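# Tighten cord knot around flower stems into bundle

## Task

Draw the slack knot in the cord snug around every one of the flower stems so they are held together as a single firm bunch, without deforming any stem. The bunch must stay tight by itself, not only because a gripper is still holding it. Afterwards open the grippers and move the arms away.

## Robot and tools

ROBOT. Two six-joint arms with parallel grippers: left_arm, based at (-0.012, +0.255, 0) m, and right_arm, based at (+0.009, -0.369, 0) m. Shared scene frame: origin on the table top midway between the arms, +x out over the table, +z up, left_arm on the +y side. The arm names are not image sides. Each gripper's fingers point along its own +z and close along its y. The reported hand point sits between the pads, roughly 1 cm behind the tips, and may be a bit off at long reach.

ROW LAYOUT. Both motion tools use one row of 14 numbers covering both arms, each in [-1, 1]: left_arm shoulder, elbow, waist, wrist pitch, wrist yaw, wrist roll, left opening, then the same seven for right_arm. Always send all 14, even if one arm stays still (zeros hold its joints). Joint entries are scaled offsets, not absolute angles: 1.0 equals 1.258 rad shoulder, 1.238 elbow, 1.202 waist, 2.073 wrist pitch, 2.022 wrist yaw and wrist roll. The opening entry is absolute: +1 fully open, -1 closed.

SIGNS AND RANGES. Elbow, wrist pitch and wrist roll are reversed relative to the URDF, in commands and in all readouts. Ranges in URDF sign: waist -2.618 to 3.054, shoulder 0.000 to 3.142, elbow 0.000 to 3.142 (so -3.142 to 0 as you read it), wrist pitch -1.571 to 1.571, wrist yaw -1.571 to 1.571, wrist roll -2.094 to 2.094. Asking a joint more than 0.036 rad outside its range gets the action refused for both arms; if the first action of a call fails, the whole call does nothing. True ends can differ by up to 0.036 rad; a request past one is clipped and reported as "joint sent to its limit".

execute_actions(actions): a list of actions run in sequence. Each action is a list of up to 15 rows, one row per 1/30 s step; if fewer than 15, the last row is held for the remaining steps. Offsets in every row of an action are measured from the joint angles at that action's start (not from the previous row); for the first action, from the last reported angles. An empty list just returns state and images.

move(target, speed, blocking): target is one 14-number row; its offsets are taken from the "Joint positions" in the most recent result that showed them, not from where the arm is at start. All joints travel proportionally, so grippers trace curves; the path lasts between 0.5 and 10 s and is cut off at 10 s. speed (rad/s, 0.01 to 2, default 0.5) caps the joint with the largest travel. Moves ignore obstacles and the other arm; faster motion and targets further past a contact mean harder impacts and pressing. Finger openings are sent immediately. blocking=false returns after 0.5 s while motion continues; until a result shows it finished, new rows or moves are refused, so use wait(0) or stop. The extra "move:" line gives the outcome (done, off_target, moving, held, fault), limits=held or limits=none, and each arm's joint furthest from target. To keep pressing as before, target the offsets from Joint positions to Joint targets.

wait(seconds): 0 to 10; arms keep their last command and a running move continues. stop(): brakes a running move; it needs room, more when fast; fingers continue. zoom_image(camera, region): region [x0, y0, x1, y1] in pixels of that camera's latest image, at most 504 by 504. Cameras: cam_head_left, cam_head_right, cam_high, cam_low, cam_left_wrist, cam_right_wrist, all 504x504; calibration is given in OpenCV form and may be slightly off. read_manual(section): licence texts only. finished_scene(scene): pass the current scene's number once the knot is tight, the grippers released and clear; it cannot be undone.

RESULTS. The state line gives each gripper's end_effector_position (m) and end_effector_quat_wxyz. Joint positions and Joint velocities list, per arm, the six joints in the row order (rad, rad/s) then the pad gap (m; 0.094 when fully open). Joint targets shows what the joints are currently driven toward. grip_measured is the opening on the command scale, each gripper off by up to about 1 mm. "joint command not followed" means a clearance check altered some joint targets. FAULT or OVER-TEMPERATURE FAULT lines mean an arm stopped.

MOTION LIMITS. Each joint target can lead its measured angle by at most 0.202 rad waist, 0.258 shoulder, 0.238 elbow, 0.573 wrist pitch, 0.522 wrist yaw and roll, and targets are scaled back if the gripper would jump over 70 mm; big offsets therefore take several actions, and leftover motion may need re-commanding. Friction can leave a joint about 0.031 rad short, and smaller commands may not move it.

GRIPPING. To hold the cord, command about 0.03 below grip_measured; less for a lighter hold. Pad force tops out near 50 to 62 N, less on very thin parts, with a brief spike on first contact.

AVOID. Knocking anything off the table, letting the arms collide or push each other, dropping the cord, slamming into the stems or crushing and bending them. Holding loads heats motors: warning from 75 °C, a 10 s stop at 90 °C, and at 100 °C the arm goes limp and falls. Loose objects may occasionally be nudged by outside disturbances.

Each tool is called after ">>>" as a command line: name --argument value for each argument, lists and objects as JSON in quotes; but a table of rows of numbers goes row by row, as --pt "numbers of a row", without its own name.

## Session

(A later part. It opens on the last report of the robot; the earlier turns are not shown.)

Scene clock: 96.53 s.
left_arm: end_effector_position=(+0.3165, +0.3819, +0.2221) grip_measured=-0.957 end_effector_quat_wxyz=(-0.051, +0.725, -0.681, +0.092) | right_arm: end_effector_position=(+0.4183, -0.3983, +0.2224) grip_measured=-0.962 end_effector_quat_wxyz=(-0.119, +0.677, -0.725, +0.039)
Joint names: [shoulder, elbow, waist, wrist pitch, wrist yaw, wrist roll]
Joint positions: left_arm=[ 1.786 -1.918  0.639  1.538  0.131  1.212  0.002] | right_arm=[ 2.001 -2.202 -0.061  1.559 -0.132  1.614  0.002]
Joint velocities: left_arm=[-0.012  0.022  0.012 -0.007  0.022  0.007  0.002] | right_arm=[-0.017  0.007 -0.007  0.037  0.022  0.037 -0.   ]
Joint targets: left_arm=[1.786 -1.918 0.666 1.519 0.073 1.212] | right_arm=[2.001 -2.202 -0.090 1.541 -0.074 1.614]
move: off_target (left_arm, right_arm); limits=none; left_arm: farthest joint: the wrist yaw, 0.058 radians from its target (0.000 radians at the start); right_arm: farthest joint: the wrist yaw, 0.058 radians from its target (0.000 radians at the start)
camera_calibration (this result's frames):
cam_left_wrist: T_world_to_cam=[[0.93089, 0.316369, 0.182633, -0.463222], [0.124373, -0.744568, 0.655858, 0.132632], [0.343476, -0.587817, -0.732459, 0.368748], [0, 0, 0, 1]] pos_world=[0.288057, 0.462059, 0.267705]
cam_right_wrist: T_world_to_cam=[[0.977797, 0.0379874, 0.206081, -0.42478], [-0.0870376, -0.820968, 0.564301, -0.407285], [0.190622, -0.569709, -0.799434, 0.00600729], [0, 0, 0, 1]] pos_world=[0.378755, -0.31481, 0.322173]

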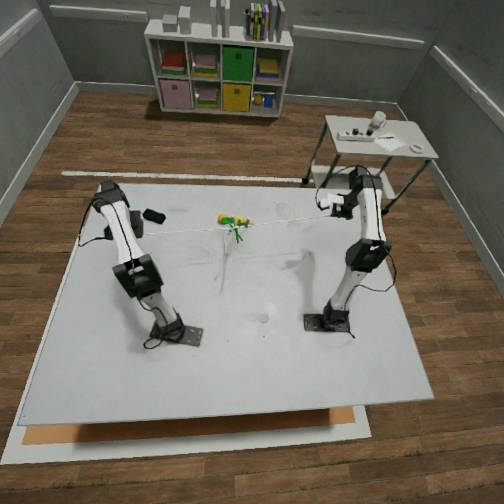

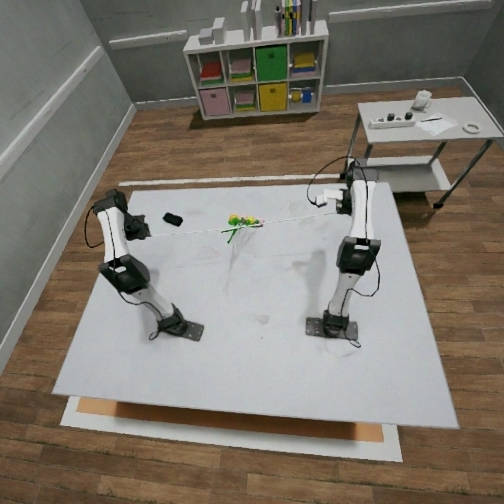

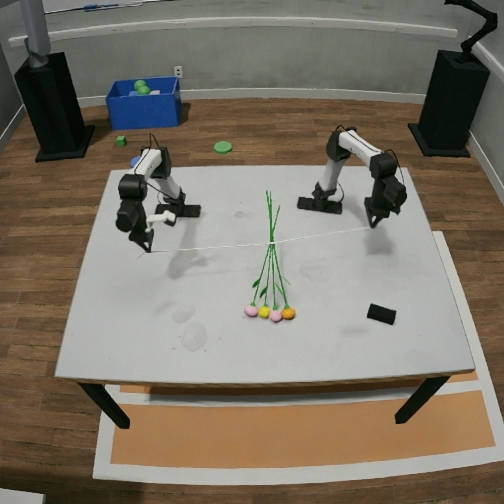

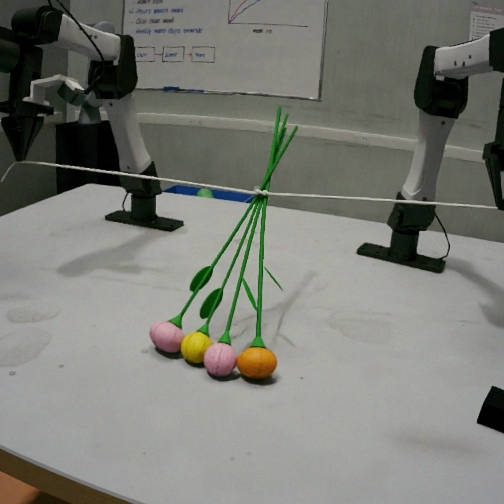

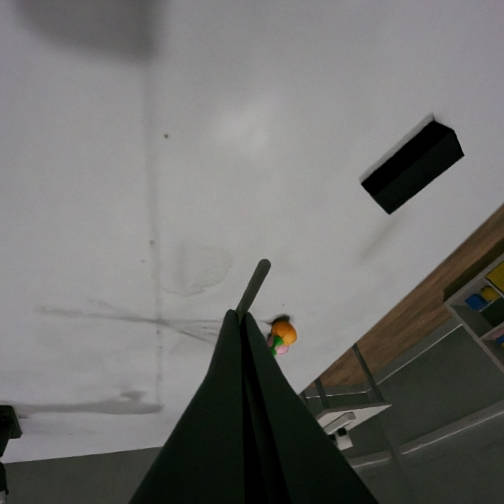

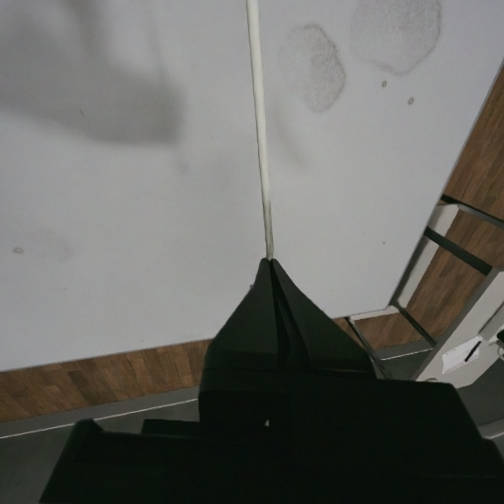

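>>> move --target '[0.018,0.641,0.015,-0.314,0,0,-1,-0.009,0.67,0,-0.292,0,0,-1]' --speed 0.12

>>> execute_actions --actions '[[[0,0,0,0,0,0,0.5,0,0,0,0,0,0,0.5]],[[0,-0.1,0,0,0,0,1,0,-0.1,0,0,0,0,1]],[[0,-0.1,0,0,0,0,1,0,-0.1,0,0,0,0,1]]]'

>>> zoom_image --camera "cam_low" --region '[120, 230, 360, 420]'

Scene clock: 107.47 s.
left_arm: end_effector_position=(+0.2805, +0.3665, +0.0232) grip_measured=-0.957 end_effector_quat_wxyz=(+0.023, +0.734, -0.676, +0.067) | right_arm: end_effector_position=(+0.3721, -0.3907, +0.0178) grip_measured=-0.962 end_effector_quat_wxyz=(-0.051, +0.675, -0.734, -0.048)
Joint names: [shoulder, elbow, waist, wrist pitch, wrist yaw, wrist roll]
Joint positions: left_arm=[ 1.801 -1.14   0.649  0.903  0.141  1.212  0.002] | right_arm=[ 2.001 -1.389 -0.06   0.968 -0.14   1.614  0.002]
Joint velocities: left_arm=[-0.002 -0.012  0.002 -0.037 -0.066 -0.007 -0.002] | right_arm=[ 0.007  0.012 -0.012 -0.037  0.081 -0.051 -0.001]
Joint targets: left_arm=[1.808 -1.124 0.658 0.887 0.131 1.212] | right_arm=[1.989 -1.372 -0.061 0.954 -0.132 1.614]
move: done; limits=none; left_arm: farthest joint: the wrist pitch, 0.016 radians from its target (0.650 radians at the start); right_arm: farthest joint: the elbow, 0.017 radians from its target (0.829 radians at the start)
camera_calibration (this result's frames):
cam_left_wrist: T_world_to_cam=[[0.942721, 0.332497, 0.0268963, -0.394136], [0.224281, -0.691449, 0.686729, 0.207927], [0.246933, -0.641361, -0.726416, 0.27302], [0, 0, 0, 1]] pos_world=[0.257509, 0.449924, 0.0661377]
cam_right_wrist: T_world_to_cam=[[0.999302, 0.0360319, -0.00985212, -0.342657], [0.0356432, -0.840841, 0.540108, -0.34267], [0.0111771, -0.540082, -0.841538, -0.0653511], [0, 0, 0, 1]] pos_world=[0.355363, -0.311079, 0.126708]

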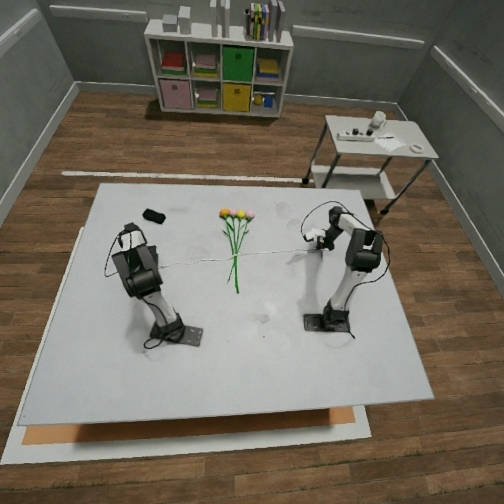

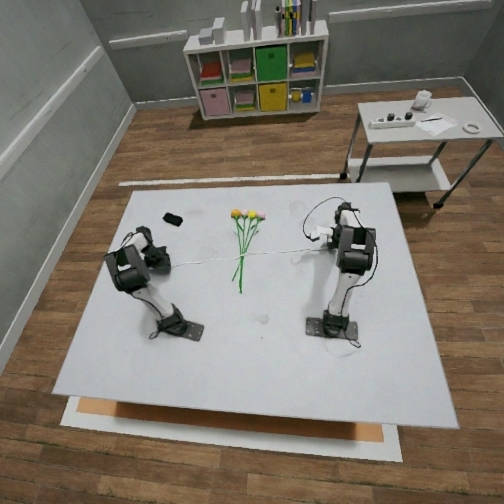

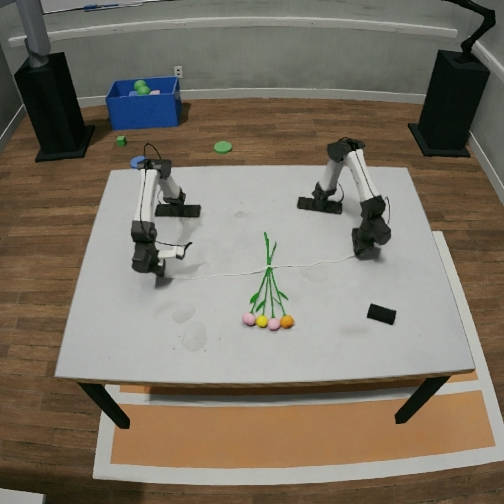

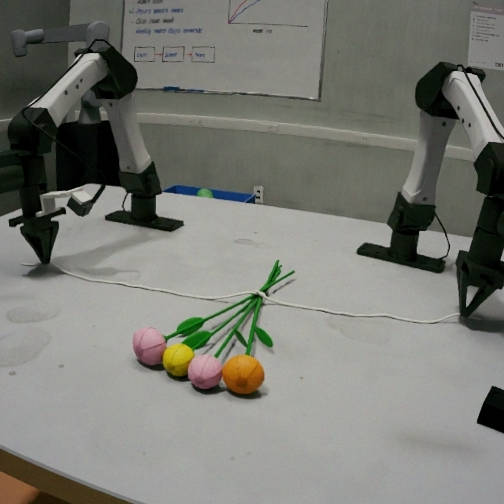

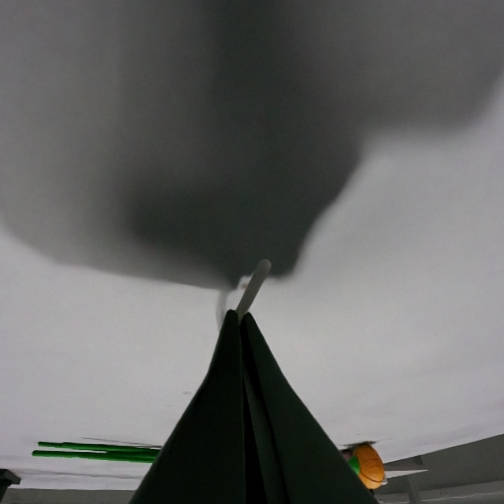

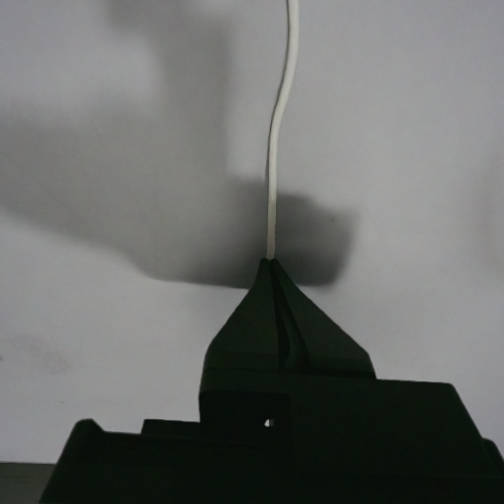

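Scene clock: 108.97 s.
left_arm: end_effector_position=(+0.3429, +0.3960, +0.0764) grip_measured=+1.000 end_effector_quat_wxyz=(-0.071, +0.725, -0.677, +0.104) | right_arm: end_effector_position=(+0.4381, -0.3991, +0.0697) grip_measured=+1.000 end_effector_quat_wxyz=(-0.116, +0.678, -0.726, +0.029)
Joint names: [shoulder, elbow, waist, wrist pitch, wrist yaw, wrist roll]
Joint positions: left_arm=[ 1.815 -1.357  0.649  0.902  0.141  1.212  0.094] | right_arm=[ 2.016 -1.607 -0.06   0.967 -0.14   1.614  0.094]
Joint velocities: left_arm=[ 0.002  0.012  0.007  0.066  0.007 -0.007  0.   ] | right_arm=[-0.007  0.007  0.012  0.037 -0.037  0.022  0.   ]
Joint targets: left_arm=[1.808 -1.372 0.649 0.902 0.141 1.212] | right_arm=[2.008 -1.622 -0.060 0.967 -0.140 1.614]
camera_calibration (this result's frames):
cam_left_wrist: T_world_to_cam=[[0.919208, 0.321394, 0.227516, -0.467012], [0.100384, -0.749953, 0.65383, 0.245971], [0.380763, -0.578166, -0.721625, 0.243831], [0, 0, 0, 1]] pos_world=[0.311747, 0.475536, 0.121384]
cam_right_wrist: T_world_to_cam=[[0.981177, 0.03832, 0.189268, -0.412855], [-0.0752253, -0.826844, 0.557378, -0.327064], [0.177854, -0.561124, -0.808398, -0.110717], [0, 0, 0, 1]] pos_world=[0.400172, -0.316736, 0.170935]

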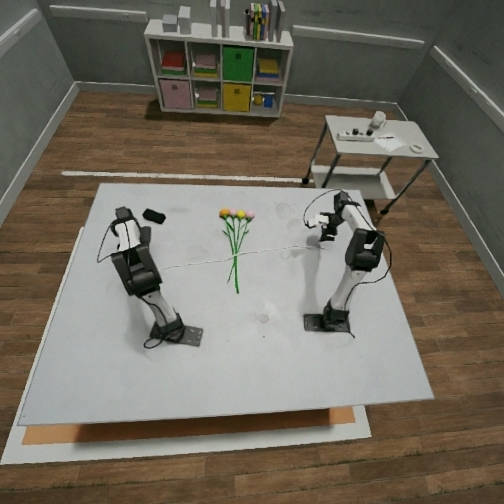

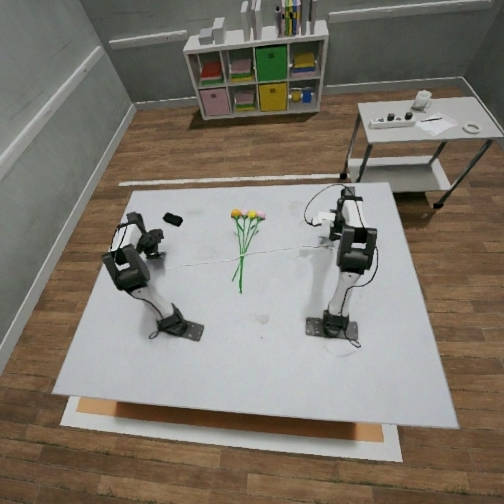

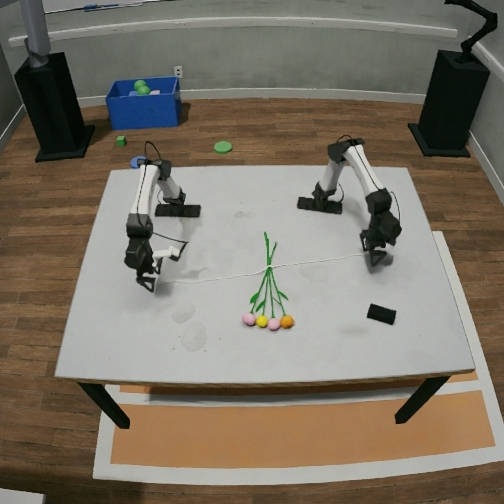

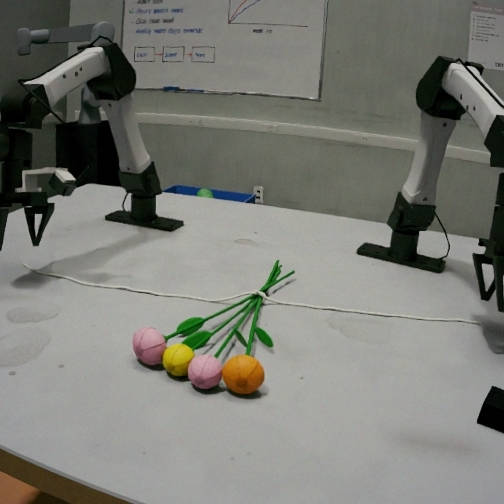

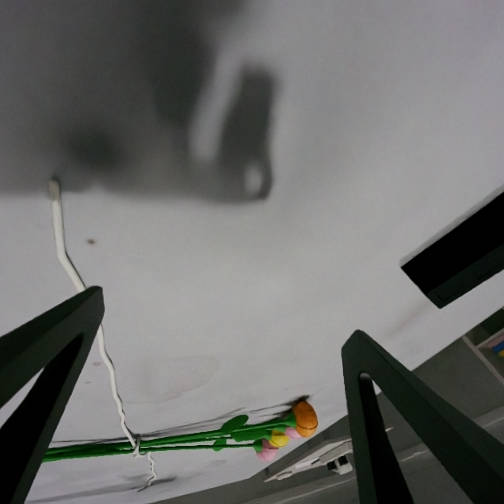

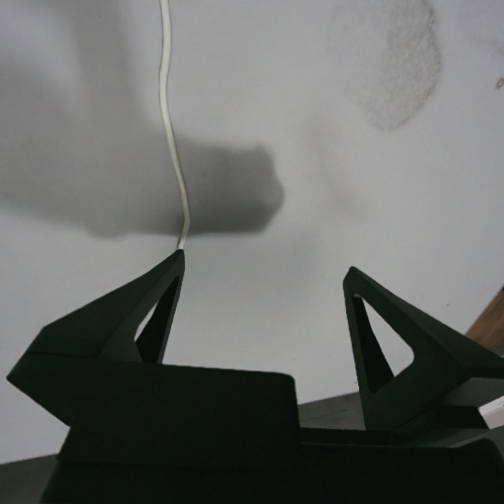

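Region (120, 230, 360, 420) of cam_low's 504x504 image, scaled by 2.100, with more detail than that image has; it fills the top 399 rows of this view, and the rest is white.

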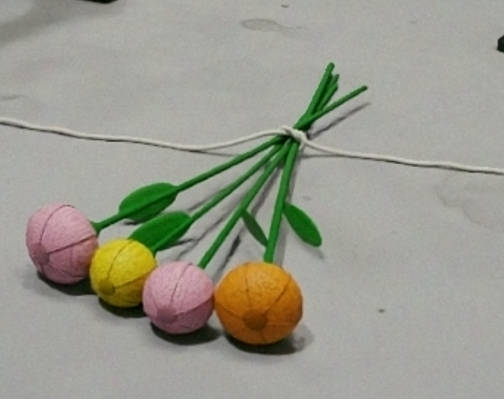

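Tight and holding.

>>> finished_scene --scene 1

The scene is finished: the task was done.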